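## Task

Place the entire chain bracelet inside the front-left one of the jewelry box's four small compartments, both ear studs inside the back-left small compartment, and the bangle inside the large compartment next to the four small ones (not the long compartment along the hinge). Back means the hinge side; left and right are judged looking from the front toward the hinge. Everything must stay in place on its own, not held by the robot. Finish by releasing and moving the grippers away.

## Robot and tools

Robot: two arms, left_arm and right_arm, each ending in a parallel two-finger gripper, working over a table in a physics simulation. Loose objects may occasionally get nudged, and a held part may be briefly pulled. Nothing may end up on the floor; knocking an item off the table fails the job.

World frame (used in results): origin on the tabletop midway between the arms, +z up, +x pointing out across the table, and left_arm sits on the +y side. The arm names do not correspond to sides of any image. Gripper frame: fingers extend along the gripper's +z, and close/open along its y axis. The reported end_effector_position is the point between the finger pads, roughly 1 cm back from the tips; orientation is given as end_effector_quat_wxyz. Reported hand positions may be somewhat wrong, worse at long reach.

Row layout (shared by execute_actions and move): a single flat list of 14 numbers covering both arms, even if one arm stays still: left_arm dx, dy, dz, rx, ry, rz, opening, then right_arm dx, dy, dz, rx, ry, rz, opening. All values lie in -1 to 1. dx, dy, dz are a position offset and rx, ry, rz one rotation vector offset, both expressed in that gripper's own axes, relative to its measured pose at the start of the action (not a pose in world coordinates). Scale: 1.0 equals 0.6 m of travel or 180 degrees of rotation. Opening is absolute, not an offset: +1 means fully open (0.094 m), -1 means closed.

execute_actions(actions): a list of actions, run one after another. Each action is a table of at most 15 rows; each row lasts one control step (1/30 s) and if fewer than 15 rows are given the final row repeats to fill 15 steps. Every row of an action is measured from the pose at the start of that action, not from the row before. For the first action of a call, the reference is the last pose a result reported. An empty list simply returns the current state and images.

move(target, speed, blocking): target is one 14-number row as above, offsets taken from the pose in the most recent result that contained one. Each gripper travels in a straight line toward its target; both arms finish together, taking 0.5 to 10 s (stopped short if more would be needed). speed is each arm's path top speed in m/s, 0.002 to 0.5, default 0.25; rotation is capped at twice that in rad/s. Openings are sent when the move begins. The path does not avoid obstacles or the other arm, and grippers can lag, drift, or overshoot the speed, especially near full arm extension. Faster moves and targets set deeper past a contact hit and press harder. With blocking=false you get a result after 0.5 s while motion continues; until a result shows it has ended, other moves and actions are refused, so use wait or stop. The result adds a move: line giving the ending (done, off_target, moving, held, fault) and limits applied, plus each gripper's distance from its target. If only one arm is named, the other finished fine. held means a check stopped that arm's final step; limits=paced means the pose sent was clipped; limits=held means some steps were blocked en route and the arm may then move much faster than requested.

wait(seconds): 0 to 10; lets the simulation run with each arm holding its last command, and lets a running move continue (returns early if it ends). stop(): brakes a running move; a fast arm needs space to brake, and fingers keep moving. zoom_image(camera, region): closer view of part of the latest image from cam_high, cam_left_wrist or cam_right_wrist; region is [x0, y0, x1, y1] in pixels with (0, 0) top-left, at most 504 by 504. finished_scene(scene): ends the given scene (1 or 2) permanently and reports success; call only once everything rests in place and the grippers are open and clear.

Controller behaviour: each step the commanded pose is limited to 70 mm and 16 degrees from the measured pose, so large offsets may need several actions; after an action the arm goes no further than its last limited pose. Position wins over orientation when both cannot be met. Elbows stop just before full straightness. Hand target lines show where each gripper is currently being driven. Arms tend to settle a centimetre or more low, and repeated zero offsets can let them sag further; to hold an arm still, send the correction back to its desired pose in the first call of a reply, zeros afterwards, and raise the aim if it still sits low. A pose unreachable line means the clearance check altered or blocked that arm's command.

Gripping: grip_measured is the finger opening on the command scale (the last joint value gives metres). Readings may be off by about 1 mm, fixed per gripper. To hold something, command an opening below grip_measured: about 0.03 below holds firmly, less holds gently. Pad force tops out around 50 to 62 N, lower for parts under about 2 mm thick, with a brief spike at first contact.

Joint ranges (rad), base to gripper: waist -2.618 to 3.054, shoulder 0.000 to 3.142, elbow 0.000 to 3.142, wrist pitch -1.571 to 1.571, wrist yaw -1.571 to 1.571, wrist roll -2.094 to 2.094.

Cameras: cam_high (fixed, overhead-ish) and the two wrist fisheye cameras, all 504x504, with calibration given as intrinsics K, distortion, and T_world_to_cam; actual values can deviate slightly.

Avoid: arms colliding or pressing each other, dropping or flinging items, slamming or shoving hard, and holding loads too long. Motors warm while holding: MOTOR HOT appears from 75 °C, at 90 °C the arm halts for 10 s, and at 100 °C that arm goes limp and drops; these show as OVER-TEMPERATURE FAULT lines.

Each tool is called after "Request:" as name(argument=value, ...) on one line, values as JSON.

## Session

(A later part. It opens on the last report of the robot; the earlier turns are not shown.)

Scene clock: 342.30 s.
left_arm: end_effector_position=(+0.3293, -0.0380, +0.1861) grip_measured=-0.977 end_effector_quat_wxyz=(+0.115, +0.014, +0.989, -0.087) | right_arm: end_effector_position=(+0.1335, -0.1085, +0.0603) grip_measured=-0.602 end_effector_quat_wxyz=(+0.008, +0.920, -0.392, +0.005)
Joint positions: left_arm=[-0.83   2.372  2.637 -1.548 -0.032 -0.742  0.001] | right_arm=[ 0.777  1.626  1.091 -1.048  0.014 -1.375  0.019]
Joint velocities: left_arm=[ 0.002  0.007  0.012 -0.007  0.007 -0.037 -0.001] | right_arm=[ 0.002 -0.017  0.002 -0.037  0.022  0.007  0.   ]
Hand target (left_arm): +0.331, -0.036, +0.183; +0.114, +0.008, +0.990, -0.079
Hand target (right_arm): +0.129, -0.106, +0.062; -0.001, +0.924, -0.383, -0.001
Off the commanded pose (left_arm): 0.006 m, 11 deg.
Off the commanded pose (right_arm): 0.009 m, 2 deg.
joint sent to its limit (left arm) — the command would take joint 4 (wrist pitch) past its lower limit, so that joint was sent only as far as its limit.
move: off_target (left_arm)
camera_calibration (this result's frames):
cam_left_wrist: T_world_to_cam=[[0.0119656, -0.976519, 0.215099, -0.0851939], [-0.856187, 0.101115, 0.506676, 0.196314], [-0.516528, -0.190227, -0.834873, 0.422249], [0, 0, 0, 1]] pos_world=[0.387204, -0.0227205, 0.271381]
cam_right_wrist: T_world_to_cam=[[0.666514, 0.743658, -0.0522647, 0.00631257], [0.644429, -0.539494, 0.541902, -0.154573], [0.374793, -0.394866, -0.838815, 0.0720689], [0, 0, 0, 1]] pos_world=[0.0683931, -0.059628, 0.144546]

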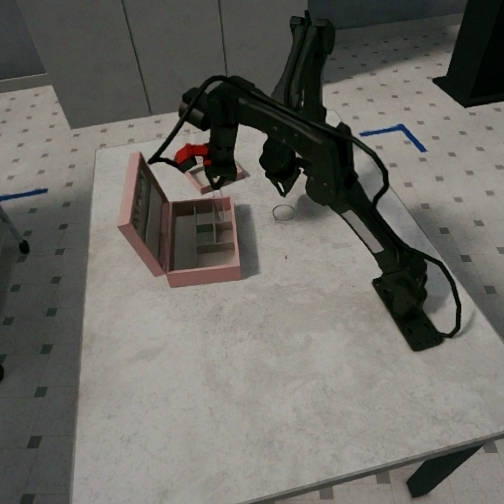

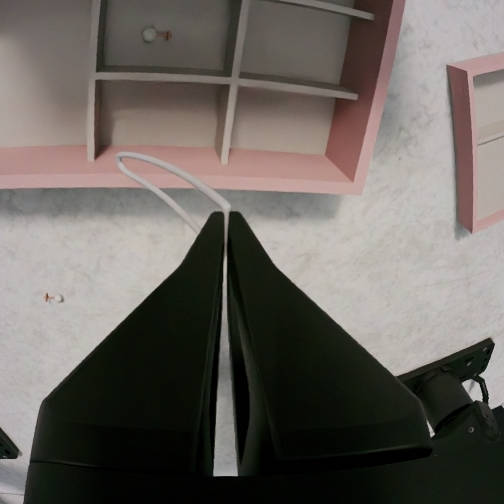

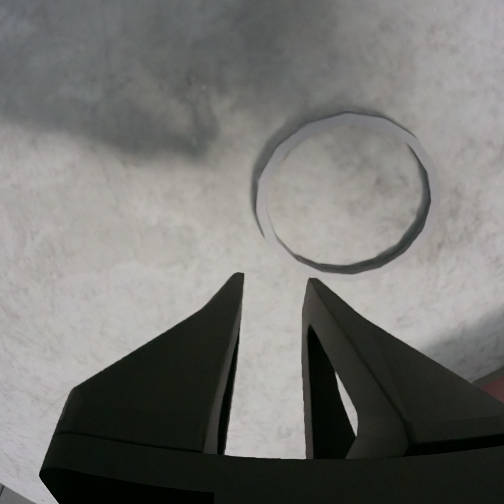

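Request:
move(target=[0.017,0.036,0.05,0,0,0,-1, -0.022,0.009,0.05,0,0,0,-0.6], speed=0.05)

Scene clock: 359.03 s.
left_arm: end_effector_position=(+0.3262, -0.0251, +0.1487) grip_measured=-0.977 end_effector_quat_wxyz=(+0.112, +0.013, +0.990, -0.082) | right_arm: end_effector_position=(+0.1246, -0.1024, +0.0346) grip_measured=-0.602 end_effector_quat_wxyz=(+0.002, +0.920, -0.392, +0.007)
Joint positions: left_arm=[-0.815  2.203  2.186 -1.277 -0.031 -0.73   0.001] | right_arm=[ 0.817  1.651  1.009 -0.931  0.014 -1.333  0.019]
Joint velocities: left_arm=[-0.002  0.017 -0.007  0.007  0.007 -0.007  0.   ] | right_arm=[-0.002  0.007 -0.007  0.007  0.037 -0.007  0.   ]
Hand target (left_arm): +0.327, -0.022, +0.152; +0.115, +0.014, +0.989, -0.087
Hand target (right_arm): +0.120, -0.103, +0.030; +0.008, +0.920, -0.392, +0.005
Off the commanded pose (left_arm): 0.004 m, 1 deg.
Off the commanded pose (right_arm): 0.006 m, 1 deg.
move: done
camera_calibration (this result's frames):
cam_left_wrist: T_world_to_cam=[[0.0160308, -0.978394, 0.206126, -0.0645743], [-0.853082, 0.0941453, 0.513213, 0.209189], [-0.52153, -0.18407, -0.833141, 0.393342], [0, 0, 0, 1]] pos_world=[0.38463, -0.0104707, 0.233662]
cam_right_wrist: T_world_to_cam=[[0.667958, 0.743085, -0.0407142, 0.00569443], [0.639963, -0.545616, 0.541065, -0.131647], [0.379843, -0.387464, -0.839995, 0.0564543], [0, 0, 0, 1]] pos_world=[0.0590016, -0.054186, 0.118883]

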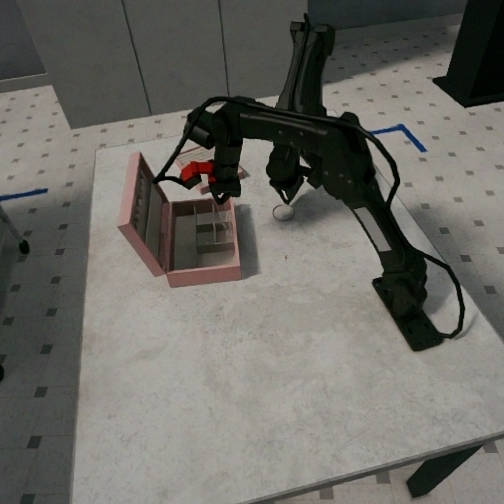

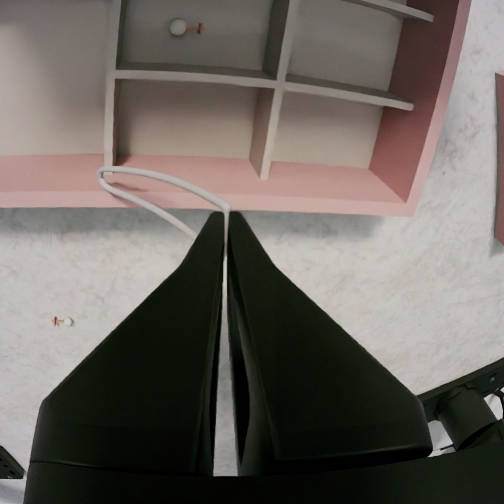

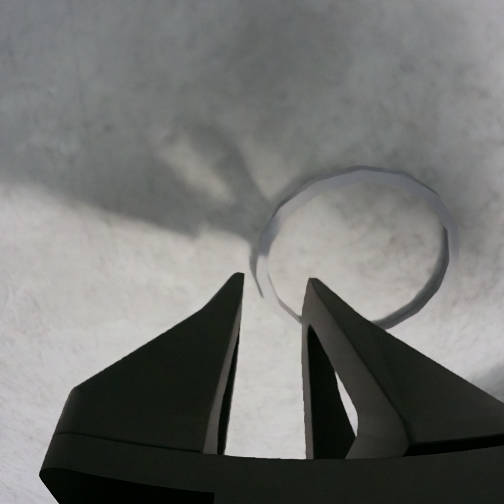

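Request:
move(target=[0,0,0,0,0,0,-1, -0.002,0.003,0.032,0,0,0,-0.6], speed=0.04)

Scene clock: 366.23 s.
left_arm: end_effector_position=(+0.3264, -0.0253, +0.1487) grip_measured=-0.977 end_effector_quat_wxyz=(+0.112, +0.013, +0.990, -0.083) | right_arm: end_effector_position=(+0.1254, -0.1012, +0.0194) grip_measured=-0.602 end_effector_quat_wxyz=(-0.002, +0.920, -0.392, +0.007)
Joint positions: left_arm=[-0.815  2.203  2.186 -1.276 -0.03  -0.73   0.001] | right_arm=[ 0.817  1.674  0.967 -0.857  0.014 -1.333  0.019]
Joint velocities: left_arm=[ 0.002 -0.002  0.002 -0.022  0.007 -0.022 -0.001] | right_arm=[-0.002  0.002  0.002  0.007 -0.007  0.066 -0.   ]
Hand target (left_arm): +0.326, -0.025, +0.149; +0.112, +0.013, +0.990, -0.082
Hand target (right_arm): +0.123, -0.103, +0.015; +0.002, +0.920, -0.392, +0.007
Off the commanded pose (left_arm): 0.000 m, 0 deg.
Off the commanded pose (right_arm): 0.005 m, 1 deg.
move: done
camera_calibration (this result's frames):
cam_left_wrist: T_world_to_cam=[[0.0158095, -0.978178, 0.207168, -0.0649027], [-0.853368, 0.0947756, 0.512622, 0.209499], [-0.52107, -0.184895, -0.833247, 0.393285], [0, 0, 0, 1]] pos_world=[0.384735, -0.0106255, 0.233755]
cam_right_wrist: T_world_to_cam=[[0.668136, 0.743364, -0.0316864, 0.00353156], [0.637296, -0.549785, 0.53999, -0.123327], [0.383988, -0.380981, -0.841075, 0.0440107], [0, 0, 0, 1]] pos_world=[0.0593369, -0.0536616, 0.103724]

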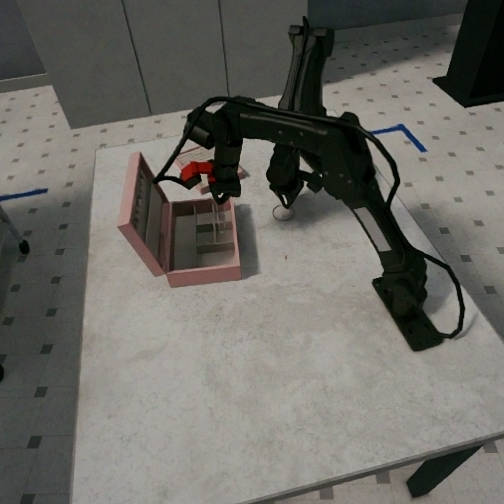

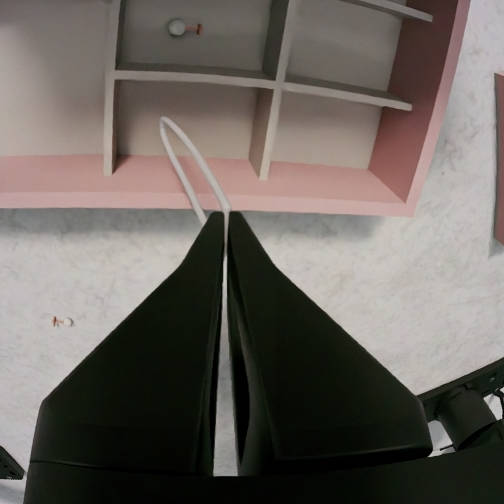

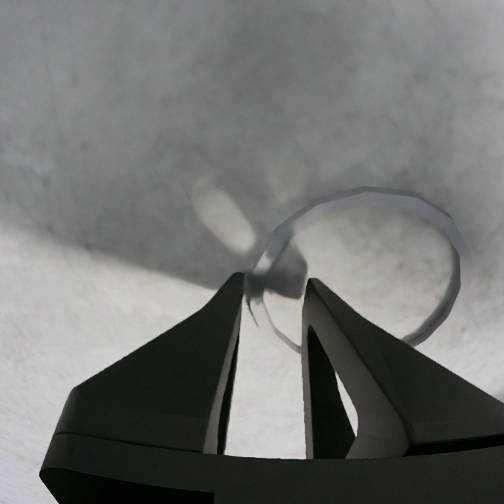

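Request:
wait(seconds=10)

Request:
wait(seconds=0.3)

Scene clock: 386.63 s.
left_arm: end_effector_position=(+0.3264, -0.0253, +0.1487) grip_measured=-0.977 end_effector_quat_wxyz=(+0.112, +0.013, +0.990, -0.083) | right_arm: end_effector_position=(+0.1256, -0.1009, +0.0194) grip_measured=-0.602 end_effector_quat_wxyz=(-0.003, +0.920, -0.392, +0.008)
Joint positions: left_arm=[-0.815  2.203  2.186 -1.276 -0.03  -0.73   0.001] | right_arm=[ 0.817  1.674  0.967 -0.856  0.014 -1.333  0.019]
Joint velocities: left_arm=[-0.007 -0.007 -0.002 -0.022 -0.037  0.051  0.   ] | right_arm=[-0.007 -0.022 -0.022 -0.066 -0.022  0.022 -0.001]
Hand target (left_arm): +0.326, -0.025, +0.149; +0.112, +0.013, +0.990, -0.082
Hand target (right_arm): +0.123, -0.103, +0.015; +0.002, +0.920, -0.392, +0.007
Off the commanded pose (left_arm): 0.000 m, 0 deg.
Off the commanded pose (right_arm): 0.005 m, 1 deg.
wait: 10.00 s; at rest from the start
camera_calibration (this result's frames):
cam_left_wrist: T_world_to_cam=[[0.0158095, -0.978178, 0.207168, -0.0649027], [-0.853368, 0.0947756, 0.512622, 0.209499], [-0.52107, -0.184895, -0.833247, 0.393285], [0, 0, 0, 1]] pos_world=[0.384735, -0.0106255, 0.233755]
cam_right_wrist: T_world_to_cam=[[0.668162, 0.743404, -0.0301815, 0.00312912], [0.636853, -0.550479, 0.539807, -0.123294], [0.38468, -0.379899, -0.841248, 0.0440818], [0, 0, 0, 1]] pos_world=[0.059472, -0.0534504, 0.103733]

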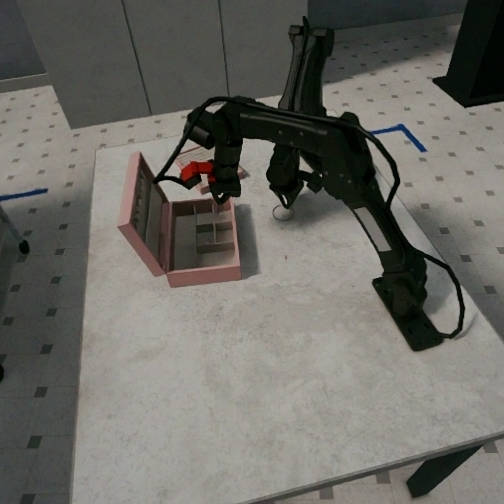

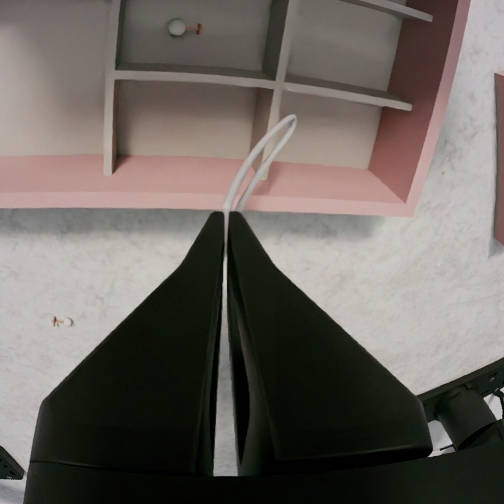

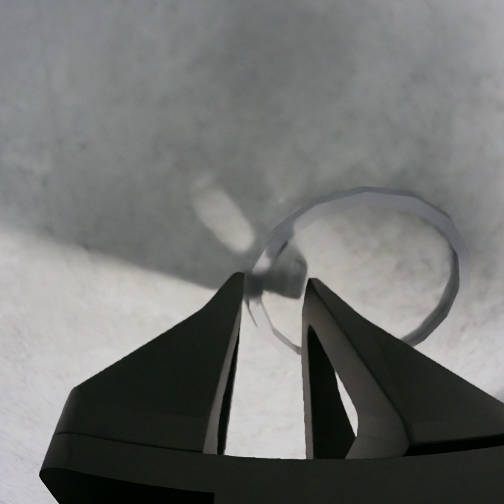

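Scene clock: 386.93 s.
left_arm: end_effector_position=(+0.3264, -0.0253, +0.1487) grip_measured=-0.977 end_effector_quat_wxyz=(+0.112, +0.013, +0.990, -0.083) | right_arm: end_effector_position=(+0.1256, -0.1009, +0.0194) grip_measured=-0.602 end_effector_quat_wxyz=(-0.003, +0.920, -0.392, +0.008)
Joint positions: left_arm=[-0.815  2.203  2.186 -1.276 -0.03  -0.73   0.001] | right_arm=[ 0.817  1.674  0.967 -0.856  0.014 -1.333  0.019]
Joint velocities: left_arm=[ 0.007  0.012 -0.002  0.007  0.007 -0.022 -0.002] | right_arm=[ 0.012 -0.012  0.007 -0.007  0.022 -0.037 -0.   ]
Hand target (left_arm): +0.326, -0.025, +0.149; +0.112, +0.013, +0.990, -0.082
Hand target (right_arm): +0.123, -0.103, +0.015; +0.002, +0.920, -0.392, +0.007
Off the commanded pose (left_arm): 0.000 m, 0 deg.
Off the commanded pose (right_arm): 0.005 m, 1 deg.
wait: 0.30 s; at rest by 0.17 s
camera_calibration (this result's frames):
cam_left_wrist: T_world_to_cam=[[0.0158095, -0.978178, 0.207168, -0.0649027], [-0.853368, 0.0947756, 0.512622, 0.209499], [-0.52107, -0.184895, -0.833247, 0.393285], [0, 0, 0, 1]] pos_world=[0.384735, -0.0106255, 0.233755]
cam_right_wrist: T_world_to_cam=[[0.668162, 0.743404, -0.0301815, 0.00312912], [0.636853, -0.550479, 0.539807, -0.123294], [0.38468, -0.379899, -0.841248, 0.0440818], [0, 0, 0, 1]] pos_world=[0.059472, -0.0534504, 0.103733]

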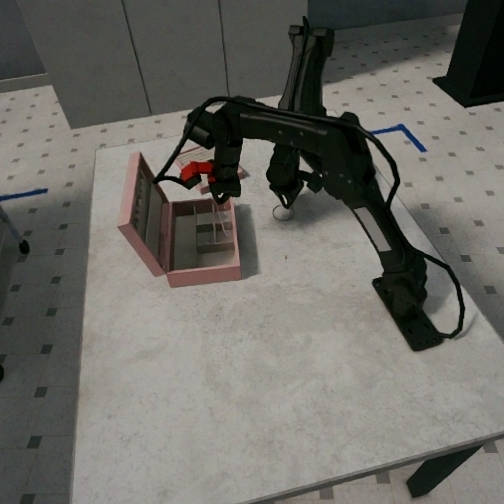

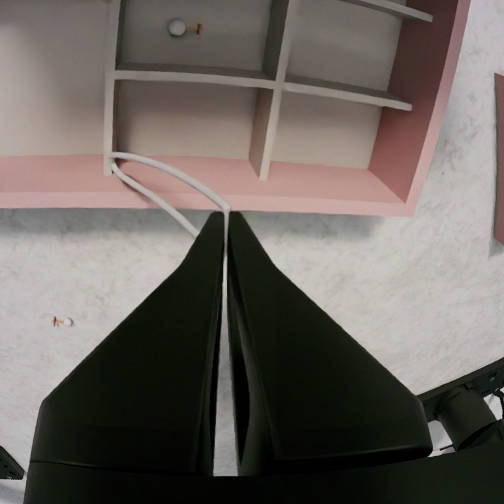

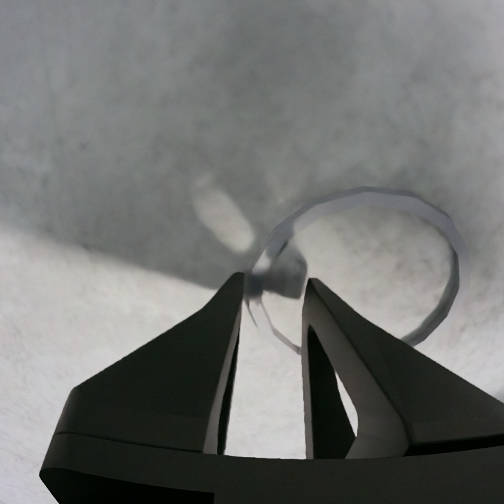

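Request:
move(target=[0.009,0.006,0.036,0,0,0,-1, 0,0,0.004,0,0,0,-0.8], speed=0.015)

Request:
wait(seconds=2)

Scene clock: 397.83 s.
left_arm: end_effector_position=(+0.3266, -0.0255, +0.1214) grip_measured=-0.977 end_effector_quat_wxyz=(+0.106, +0.013, +0.991, -0.077) | right_arm: end_effector_position=(+0.1255, -0.1009, +0.0194) grip_measured=-0.798 end_effector_quat_wxyz=(-0.003, +0.920, -0.392, +0.008)
Joint positions: left_arm=[-0.815  2.203  2.081 -1.188 -0.03  -0.73   0.001] | right_arm=[ 0.817  1.674  0.967 -0.856  0.014 -1.333  0.009]
Joint velocities: left_arm=[-0.027  0.017 -0.002 -0.037 -0.007 -0.007  0.001] | right_arm=[ 0.002 -0.007 -0.007 -0.022 -0.007 -0.007 -0.   ]
Hand target (left_arm): +0.326, -0.025, +0.126; +0.112, +0.013, +0.990, -0.083
Hand target (right_arm): +0.126, -0.101, +0.017; -0.003, +0.920, -0.392, +0.008
Off the commanded pose (left_arm): 0.005 m, 1 deg.
Off the commanded pose (right_arm): 0.002 m, 0 deg.
move: done
camera_calibration (this result's frames):
cam_left_wrist: T_world_to_cam=[[0.0183651, -0.980612, 0.195096, -0.0588895], [-0.846779, 0.0884987, 0.524532, 0.219957], [-0.531628, -0.174836, -0.828736, 0.37376], [0, 0, 0, 1]] pos_world=[0.386038, -0.011867, 0.205863]
cam_right_wrist: T_world_to_cam=[[0.668155, 0.743394, -0.0305578, 0.00322974], [0.636964, -0.550306, 0.539853, -0.123302], [0.384507, -0.38017, -0.841205, 0.0440641], [0, 0, 0, 1]] pos_world=[0.0594382, -0.0535032, 0.103731]

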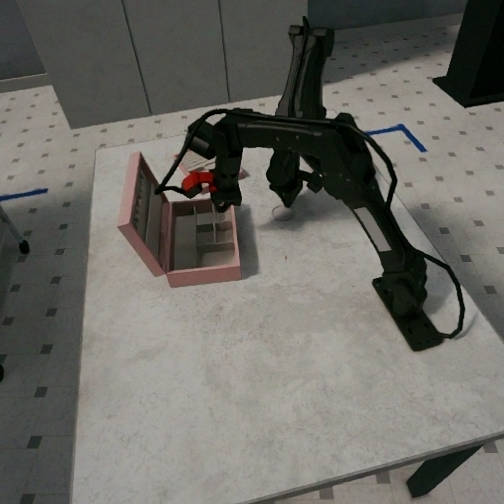

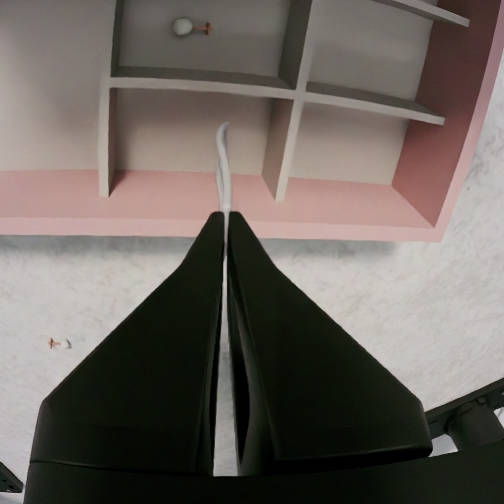

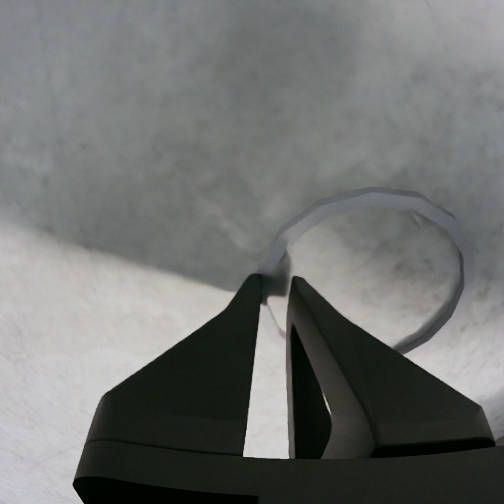

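Scene clock: 399.83 s.
left_arm: end_effector_position=(+0.3272, -0.0261, +0.1217) grip_measured=-0.977 end_effector_quat_wxyz=(+0.107, +0.013, +0.991, -0.078) | right_arm: end_effector_position=(+0.1255, -0.1009, +0.0194) grip_measured=-0.798 end_effector_quat_wxyz=(-0.003, +0.920, -0.392, +0.008)
Joint positions: left_arm=[-0.815  2.203  2.081 -1.185 -0.03  -0.73   0.001] | right_arm=[ 0.817  1.674  0.967 -0.856  0.014 -1.333  0.009]
Joint velocities: left_arm=[ 0.022 -0.002 -0.007 -0.051 -0.051  0.007  0.001] | right_arm=[-0.022  0.002  0.007  0.007 -0.066  0.037 -0.002]
Hand target (left_arm): +0.326, -0.025, +0.126; +0.112, +0.013, +0.990, -0.083
Hand target (right_arm): +0.126, -0.101, +0.017; -0.003, +0.920, -0.392, +0.008
Off the commanded pose (left_arm): 0.005 m, 1 deg.
Off the commanded pose (right_arm): 0.002 m, 0 deg.
wait: 2.00 s; at rest by 0.17 s
camera_calibration (this result's frames):
cam_left_wrist: T_world_to_cam=[[0.0178771, -0.980147, 0.197463, -0.0596172], [-0.84808, 0.0897381, 0.522214, 0.221137], [-0.529567, -0.1768, -0.829639, 0.373545], [0, 0, 0, 1]] pos_world=[0.386425, -0.0122354, 0.206199]
cam_right_wrist: T_world_to_cam=[[0.668155, 0.743394, -0.0305578, 0.00322974], [0.636964, -0.550306, 0.539853, -0.123302], [0.384507, -0.38017, -0.841205, 0.0440641], [0, 0, 0, 1]] pos_world=[0.0594382, -0.0535032, 0.103731]

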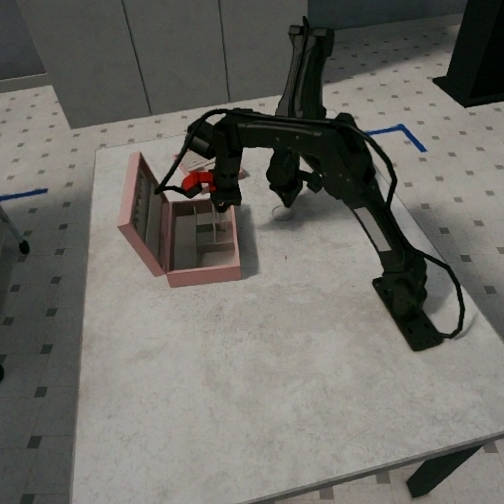

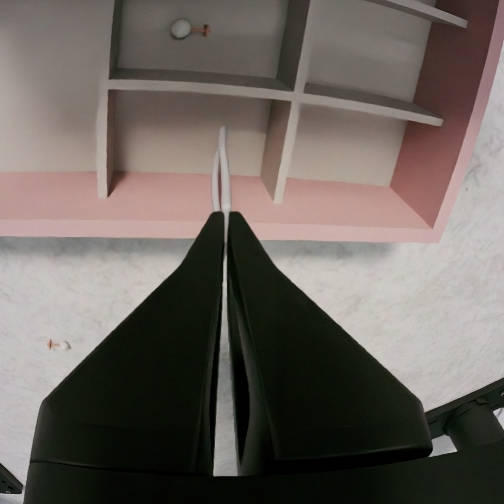

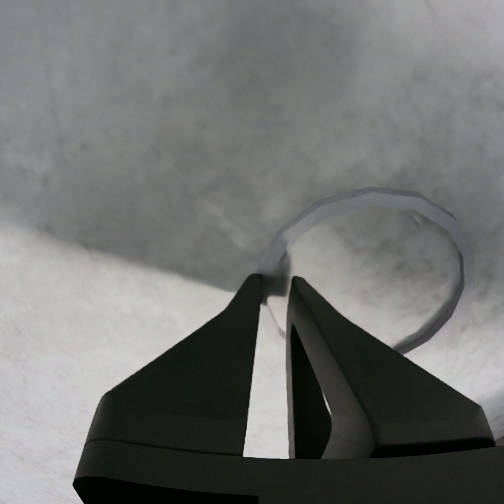

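Request:
move(target=[0.02,0.04,0.101,-0.04,0.055,0,-1, 0,0,0.004,0,0,0,-0.88], speed=0.04)

Scene clock: 414.13 s.
left_arm: end_effector_position=(+0.3273, -0.0144, +0.0589) grip_measured=-0.977 end_effector_quat_wxyz=(+0.030, +0.014, +0.999, -0.020) | right_arm: end_effector_position=(+0.1254, -0.1011, +0.0194) grip_measured=-0.878 end_effector_quat_wxyz=(-0.003, +0.920, -0.392, +0.008)
Joint positions: left_arm=[-0.79   2.396  2.191 -1.296 -0.01  -0.708  0.001] | right_arm=[ 0.817  1.674  0.967 -0.857  0.014 -1.333  0.006]
Joint velocities: left_arm=[-0.012  0.022  0.002  0.051  0.007 -0.022 -0.001] | right_arm=[-0.007  0.002 -0.002  0.022  0.037  0.066  0.001]
Hand target (left_arm): +0.328, -0.012, +0.056; +0.022, +0.014, +1.000, -0.015
Hand target (right_arm): +0.125, -0.101, +0.017; -0.003, +0.920, -0.392, +0.008
Off the commanded pose (left_arm): 0.004 m, 1 deg.
Off the commanded pose (right_arm): 0.002 m, 0 deg.
move: done
camera_calibration (this result's frames):
cam_left_wrist: T_world_to_cam=[[0.0389928, -0.996483, 0.0741701, -0.035648], [-0.757896, 0.0188805, 0.652102, 0.214755], [-0.651209, -0.0816405, -0.754494, 0.360414], [0, 0, 0, 1]] pos_world=[0.398857, -0.0101529, 0.134532]
cam_right_wrist: T_world_to_cam=[[0.668143, 0.743374, -0.0313102, 0.00343096], [0.637185, -0.549959, 0.539944, -0.123319], [0.384161, -0.38071, -0.841118, 0.0440285], [0, 0, 0, 1]] pos_world=[0.0593707, -0.0536088, 0.103726]

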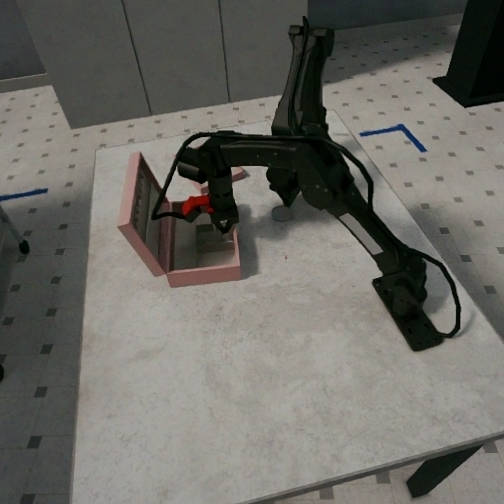

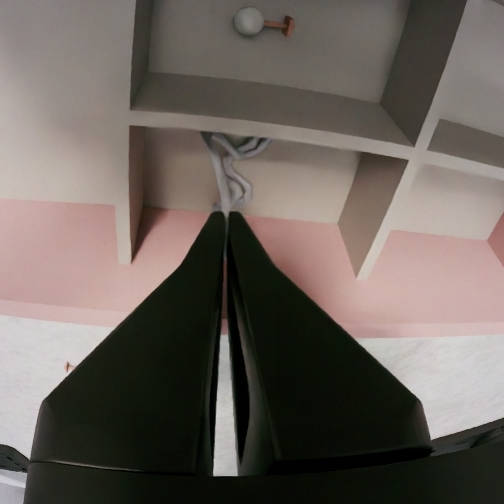

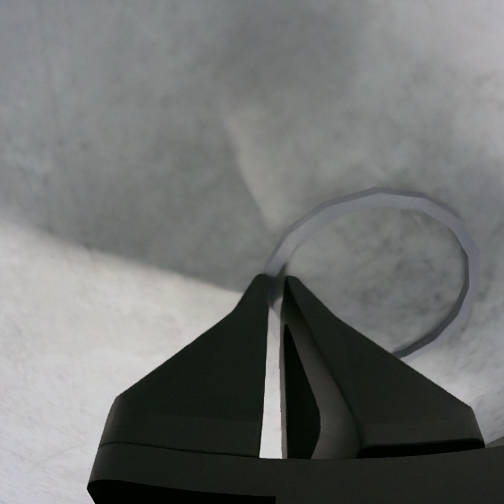

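Good. Lower a bit more, then release; close right on the bangle.

Request:
move(target=[0,-0.004,0.035,0,0,0,-1, 0,0,0.004,0,0,0,-0.92], speed=0.04)

Request:
execute_actions(actions=[[[0,0,0,0,0,0,-0.97,0,0,0,0,0,0,-0.93],[0,0,0,0,0,0,-0.95,0,0,0,0,0,0,-0.94],[0,0,0,0,0,0,-0.93,0,0,0,0,0,0,-0.95],[0,0,0,0,0,0,-0.9,0,0,0,0,0,0,-0.96],[0,0,0,0,0,0,-0.87,0,0,0,0,0,0,-0.97],[0,0,0,0,0,0,-0.84,0,0,0,0,0,0,-0.98],[0,0,0,0,0,0,-0.81,0,0,0,0,0,0,-0.98],[0,0,0,0,0,0,-0.78,0,0,0,0,0,0,-0.98],[0,0,0,0,0,0,-0.75,0,0,0,0,0,0,-0.98]]])

Scene clock: 422.43 s.
left_arm: end_effector_position=(+0.3309, -0.0177, +0.0505) grip_measured=-0.977 end_effector_quat_wxyz=(+0.037, +0.014, +0.999, -0.026) | right_arm: end_effector_position=(+0.1254, -0.1012, +0.0194) grip_measured=-0.918 end_effector_quat_wxyz=(-0.002, +0.920, -0.392, +0.007)
Joint positions: left_arm=[-0.79   2.396  2.156 -1.241 -0.01  -0.708  0.001] | right_arm=[ 0.817  1.674  0.967 -0.857  0.014 -1.333  0.004]
Joint velocities: left_arm=[-0.007 -0.007 -0.012  0.022 -0.081 -0.051  0.   ] | right_arm=[ 0.002 -0.002  0.007 -0.11   0.022  0.095 -0.   ]
Hand target (left_arm): +0.328, -0.018, +0.038; +0.030, +0.014, +0.999, -0.020
Hand target (right_arm): +0.125, -0.101, +0.017; -0.003, +0.920, -0.392, +0.008
Off the commanded pose (left_arm): 0.013 m, 1 deg.
Off the commanded pose (right_arm): 0.002 m, 0 deg.
move: off_target (left_arm)
camera_calibration (this result's frames):
cam_left_wrist: T_world_to_cam=[[0.0378385, -0.995425, 0.0877372, -0.0387621], [-0.766872, 0.0273664, 0.641216, 0.226725], [-0.640683, -0.0915459, -0.762328, 0.352813], [0, 0, 0, 1]] pos_world=[0.401377, -0.0124908, 0.12698]
cam_right_wrist: T_world_to_cam=[[0.668136, 0.743364, -0.0316864, 0.00353156], [0.637296, -0.549785, 0.53999, -0.123327], [0.383988, -0.380981, -0.841075, 0.0440107], [0, 0, 0, 1]] pos_world=[0.0593369, -0.0536616, 0.103724]

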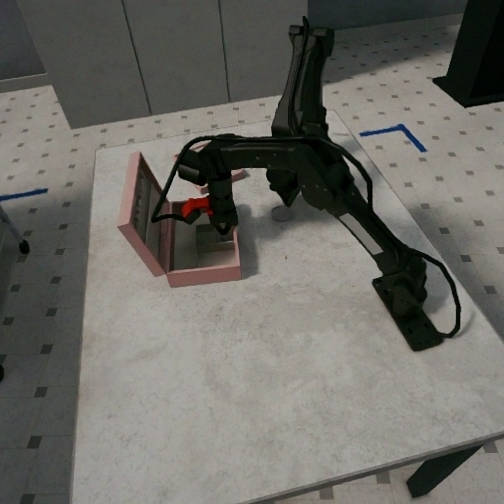

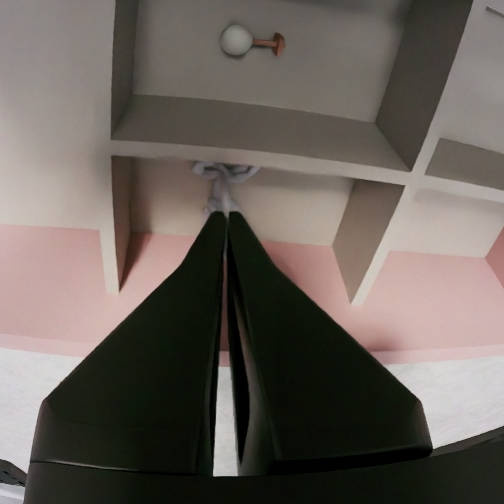

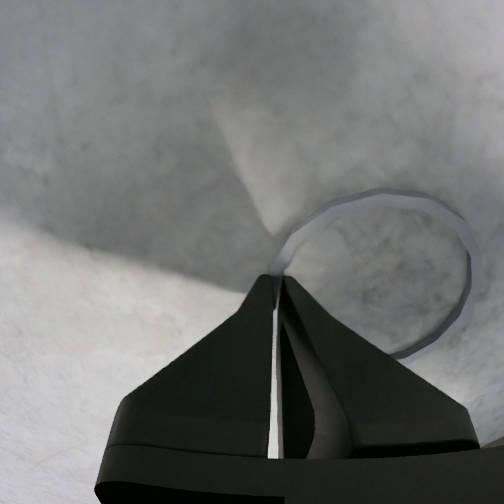

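Scene clock: 422.93 s.
left_arm: end_effector_position=(+0.3309, -0.0177, +0.0505) grip_measured=-0.752 end_effector_quat_wxyz=(+0.037, +0.014, +0.999, -0.026) | right_arm: end_effector_position=(+0.1252, -0.1014, +0.0194) grip_measured=-0.978 end_effector_quat_wxyz=(-0.002, +0.920, -0.392, +0.007)
Joint positions: left_arm=[-0.79   2.396  2.156 -1.241 -0.01  -0.708  0.012] | right_arm=[ 0.817  1.674  0.967 -0.859  0.014 -1.333  0.001]
Joint velocities: left_arm=[-0.007  0.002 -0.017 -0.022  0.007  0.066  0.   ] | right_arm=[ 0.007  0.002 -0.022  0.022  0.037  0.051  0.   ]
Hand target (left_arm): +0.331, -0.018, +0.050; +0.037, +0.014, +0.999, -0.026
Hand target (right_arm): +0.125, -0.101, +0.019; -0.002, +0.920, -0.392, +0.007
Off the commanded pose (left_arm): 0.000 m, 0 deg.
Off the commanded pose (right_arm): 0.000 m, 0 deg.
camera_calibration (this result's frames):
cam_left_wrist: T_world_to_cam=[[0.0378385, -0.995425, 0.0877372, -0.0387621], [-0.766872, 0.0273664, 0.641216, 0.226725], [-0.640683, -0.0915459, -0.762328, 0.352813], [0, 0, 0, 1]] pos_world=[0.401377, -0.0124908, 0.12698]
cam_right_wrist: T_world_to_cam=[[0.668116, 0.743333, -0.0328151, 0.00383335], [0.637629, -0.549265, 0.540127, -0.123352], [0.38347, -0.381792, -0.840944, 0.043957], [0, 0, 0, 1]] pos_world=[0.0592356, -0.05382, 0.103717]

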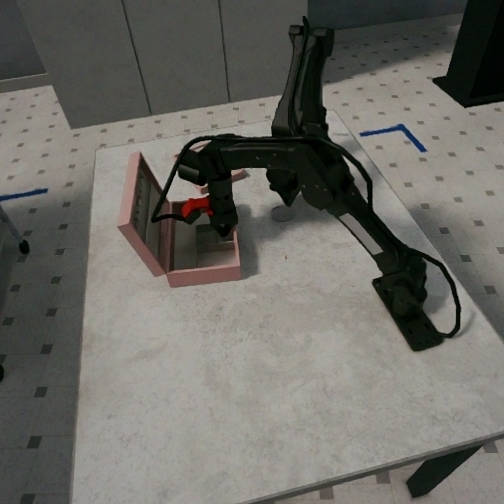

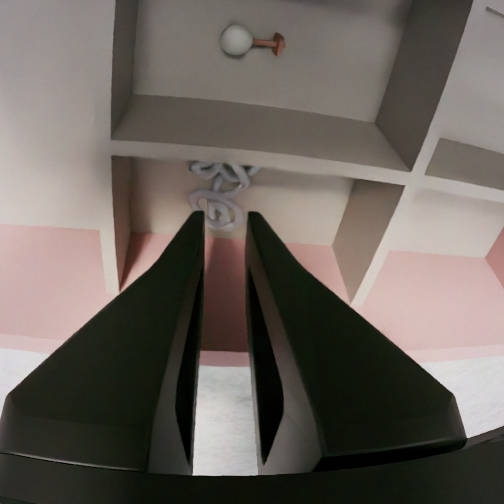

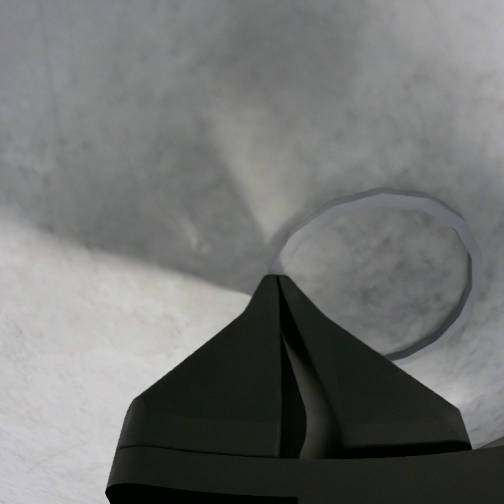

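Request:
move(target=[0,0,-0.09,0,0,0,-0.75, 0,0,0.006,0,0,0,-1], speed=0.15)

Request:
zoom_image(camera="cam_right_wrist", region=[200, 170, 500, 400])

Scene clock: 429.20 s.
left_arm: end_effector_position=(+0.3285, -0.0155, +0.1014) grip_measured=-0.752 end_effector_quat_wxyz=(+0.040, +0.014, +0.999, -0.028) | right_arm: end_effector_position=(+0.1253, -0.1013, +0.0194) grip_measured=-0.988 end_effector_quat_wxyz=(-0.002, +0.920, -0.392, +0.007)
Joint positions: left_arm=[-0.79   2.396  2.359 -1.436 -0.01  -0.708  0.012] | right_arm=[ 0.817  1.674  0.967 -0.858  0.014 -1.333  0.001]
Joint velocities: left_arm=[ 0.002 -0.007 -0.027 -0.007  0.007 -0.081  0.001] | right_arm=[-0.007 -0.007 -0.012 -0.066 -0.037 -0.051  0.   ]
Hand target (left_arm): +0.327, -0.015, +0.104; +0.037, +0.014, +0.999, -0.026
Hand target (right_arm): +0.125, -0.101, +0.016; -0.002, +0.920, -0.392, +0.007
Off the commanded pose (left_arm): 0.003 m, 0 deg.
Off the commanded pose (right_arm): 0.004 m, 0 deg.
move: done
camera_calibration (this result's frames):
cam_left_wrist: T_world_to_cam=[[0.0373273, -0.994962, 0.0930469, -0.0412988], [-0.770485, 0.0306391, 0.636721, 0.193835], [-0.636364, -0.0954584, -0.76546, 0.389106], [0, 0, 0, 1]] pos_world=[0.398502, -0.00988622, 0.178269]
cam_right_wrist: T_world_to_cam=[[0.668123, 0.743343, -0.0324389, 0.00373276], [0.637518, -0.549438, 0.540081, -0.123344], [0.383643, -0.381521, -0.840987, 0.0439749], [0, 0, 0, 1]] pos_world=[0.0592694, -0.0537672, 0.103719]

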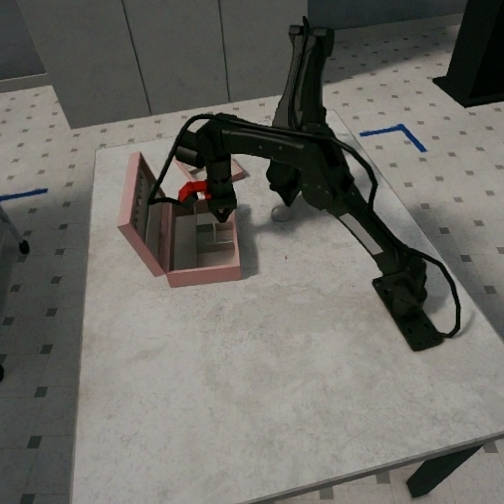

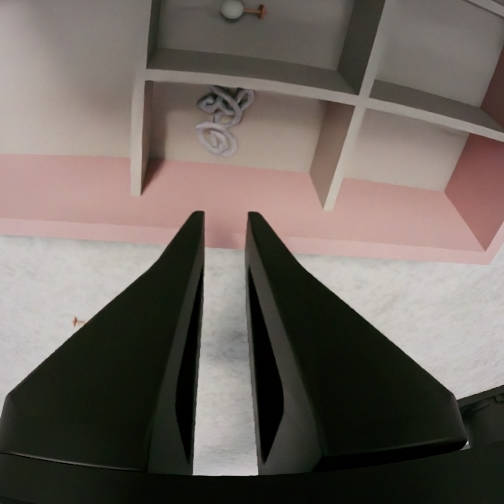

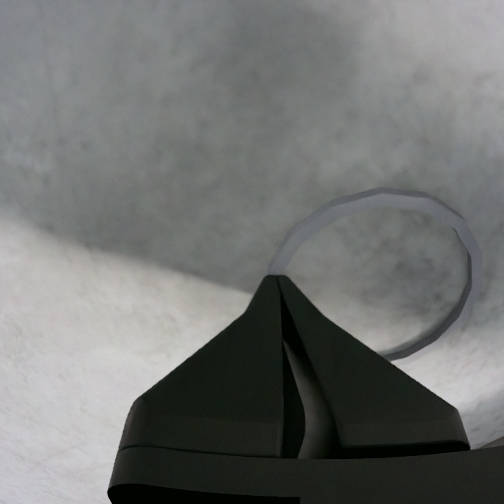

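Region (200, 170, 500, 400) of cam_right_wrist's 504x504 image, scaled by 1.680, with more detail than that image has; it fills the top 386 rows of this view, and the rest is white.

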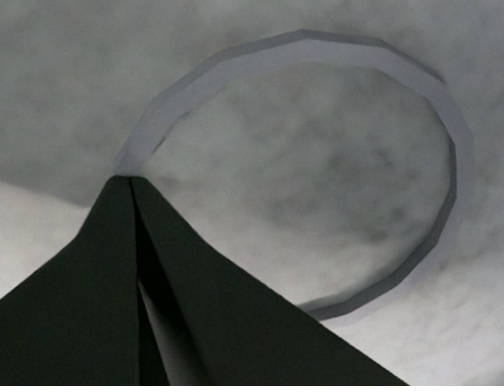

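Request:
move(target=[0.15,0.5,-0.08,0,0,0,-0.75, 0,0,-0.07,0,0,0,-1], speed=0.3)

Scene clock: 448.63 s.
left_arm: end_effector_position=(+0.2505, +0.2912, +0.1291) grip_measured=-0.752 end_effector_quat_wxyz=(+0.046, +0.009, +0.999, -0.018) | right_arm: end_effector_position=(+0.1216, -0.1071, +0.0503) grip_measured=-0.988 end_effector_quat_wxyz=(+0.013, +0.920, -0.392, +0.005)
Joint positions: left_arm=[-0.095  1.528  1.264 -1.214  0.033 -0.024  0.012] | right_arm=[ 0.817  1.628  1.05  -1.017  0.014 -1.333  0.001]
Joint velocities: left_arm=[-0.002 -0.002 -0.007 -0.051  0.037  0.007 -0.   ] | right_arm=[-0.002 -0.007 -0.002  0.022  0.022  0.022 -0.001]
Hand target (left_arm): +0.243, +0.290, +0.127; +0.039, +0.014, +0.999, -0.022
Hand target (right_arm): +0.125, -0.102, +0.061; -0.002, +0.920, -0.392, +0.007
Off the commanded pose (left_arm): 0.008 m, 1 deg.
Off the commanded pose (right_arm): 0.013 m, 2 deg.
move: off_target (right_arm)
camera_calibration (this result's frames):
cam_left_wrist: T_world_to_cam=[[0.0457046, -0.996253, 0.0734185, 0.265056], [-0.778313, 0.0105584, 0.627788, 0.115705], [-0.626211, -0.0858354, -0.774914, 0.385835], [0, 0, 0, 1]] pos_world=[0.319554, 0.29596, 0.206891]
cam_right_wrist: T_world_to_cam=[[0.667342, 0.742123, -0.0625158, 0.0129702], [0.646427, -0.535508, 0.543474, -0.140589], [0.369847, -0.403095, -0.837095, 0.0683091], [0, 0, 0, 1]] pos_world=[0.056961, -0.0573768, 0.134398]

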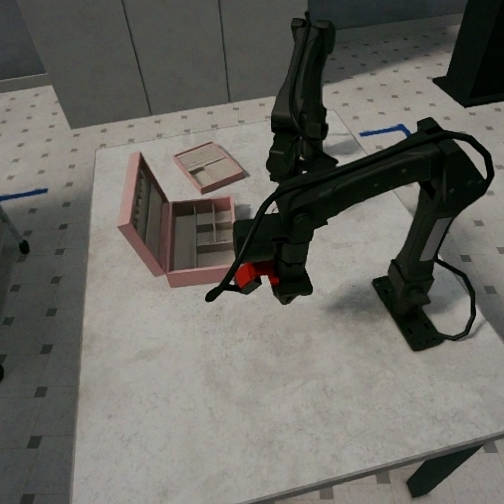

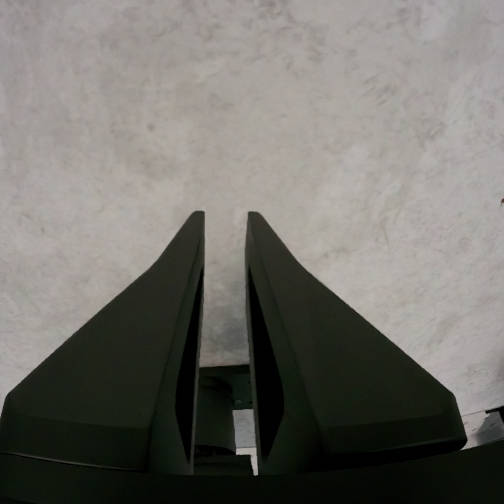

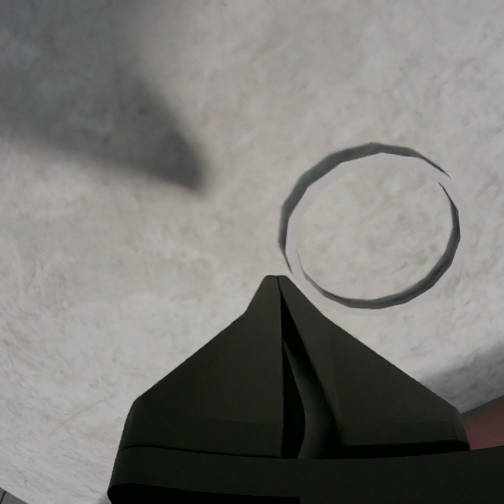

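Request:
move(target=[0,0,0,0,0,0,-0.75, -0.01,-0.011,0.07,0.006,-0.006,0,-0.62], speed=0.05)

Scene clock: 459.03 s.
left_arm: end_effector_position=(+0.2505, +0.2911, +0.1291) grip_measured=-0.752 end_effector_quat_wxyz=(+0.046, +0.011, +0.999, -0.018) | right_arm: end_effector_position=(+0.1259, -0.1003, +0.0159) grip_measured=-0.622 end_effector_quat_wxyz=(+0.001, +0.920, -0.392, +0.007)
Joint positions: left_arm=[-0.095  1.528  1.264 -1.214  0.034 -0.022  0.012] | right_arm=[ 0.817  1.689  0.969 -0.849  0.014 -1.333  0.018]
Joint velocities: left_arm=[ 0.012 -0.002  0.012 -0.007 -0.007  0.007  0.001] | right_arm=[-0.027 -0.007 -0.002  0.066  0.037  0.022 -0.001]
Hand target (left_arm): +0.250, +0.291, +0.129; +0.046, +0.009, +0.999, -0.018
Hand target (right_arm): +0.122, -0.099, +0.008; +0.001, +0.920, -0.392, -0.000
Off the commanded pose (left_arm): 0.000 m, 0 deg.
Off the commanded pose (right_arm): 0.009 m, 1 deg.
move: done
camera_calibration (this result's frames):
cam_left_wrist: T_world_to_cam=[[0.0429816, -0.996336, 0.0739352, 0.26556], [-0.778323, 0.0130053, 0.627729, 0.114997], [-0.626391, -0.0845263, -0.774913, 0.385487], [0, 0, 0, 1]] pos_world=[0.319556, 0.295676, 0.206898]
cam_right_wrist: T_world_to_cam=[[0.66803, 0.743198, -0.0373292, 0.00251686], [0.638962, -0.54718, 0.540667, -0.121259], [0.381397, -0.385034, -0.840408, 0.0410628], [0, 0, 0, 1]] pos_world=[0.0601371, -0.0524103, 0.100164]

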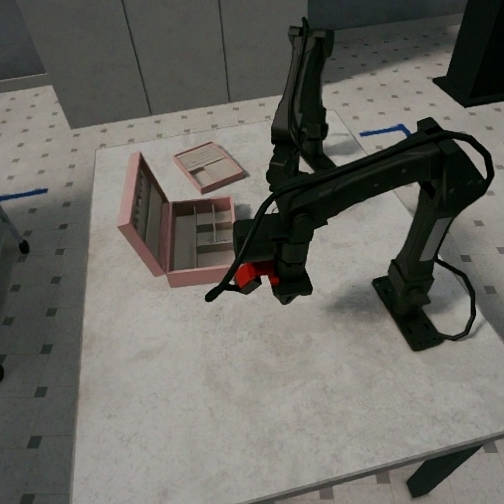

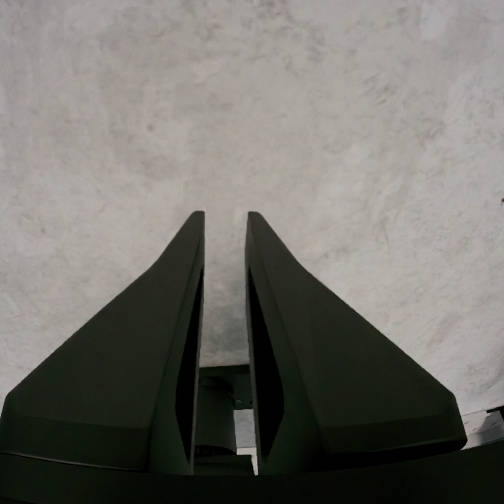

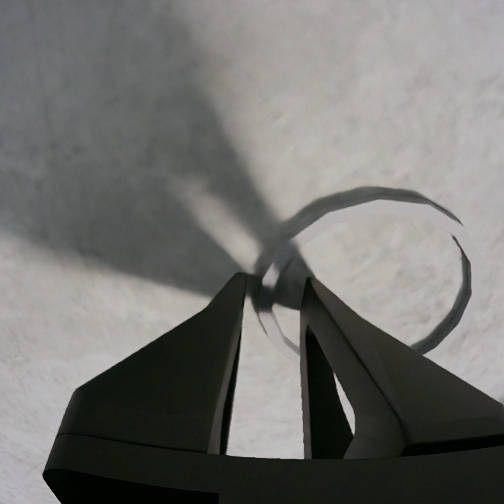

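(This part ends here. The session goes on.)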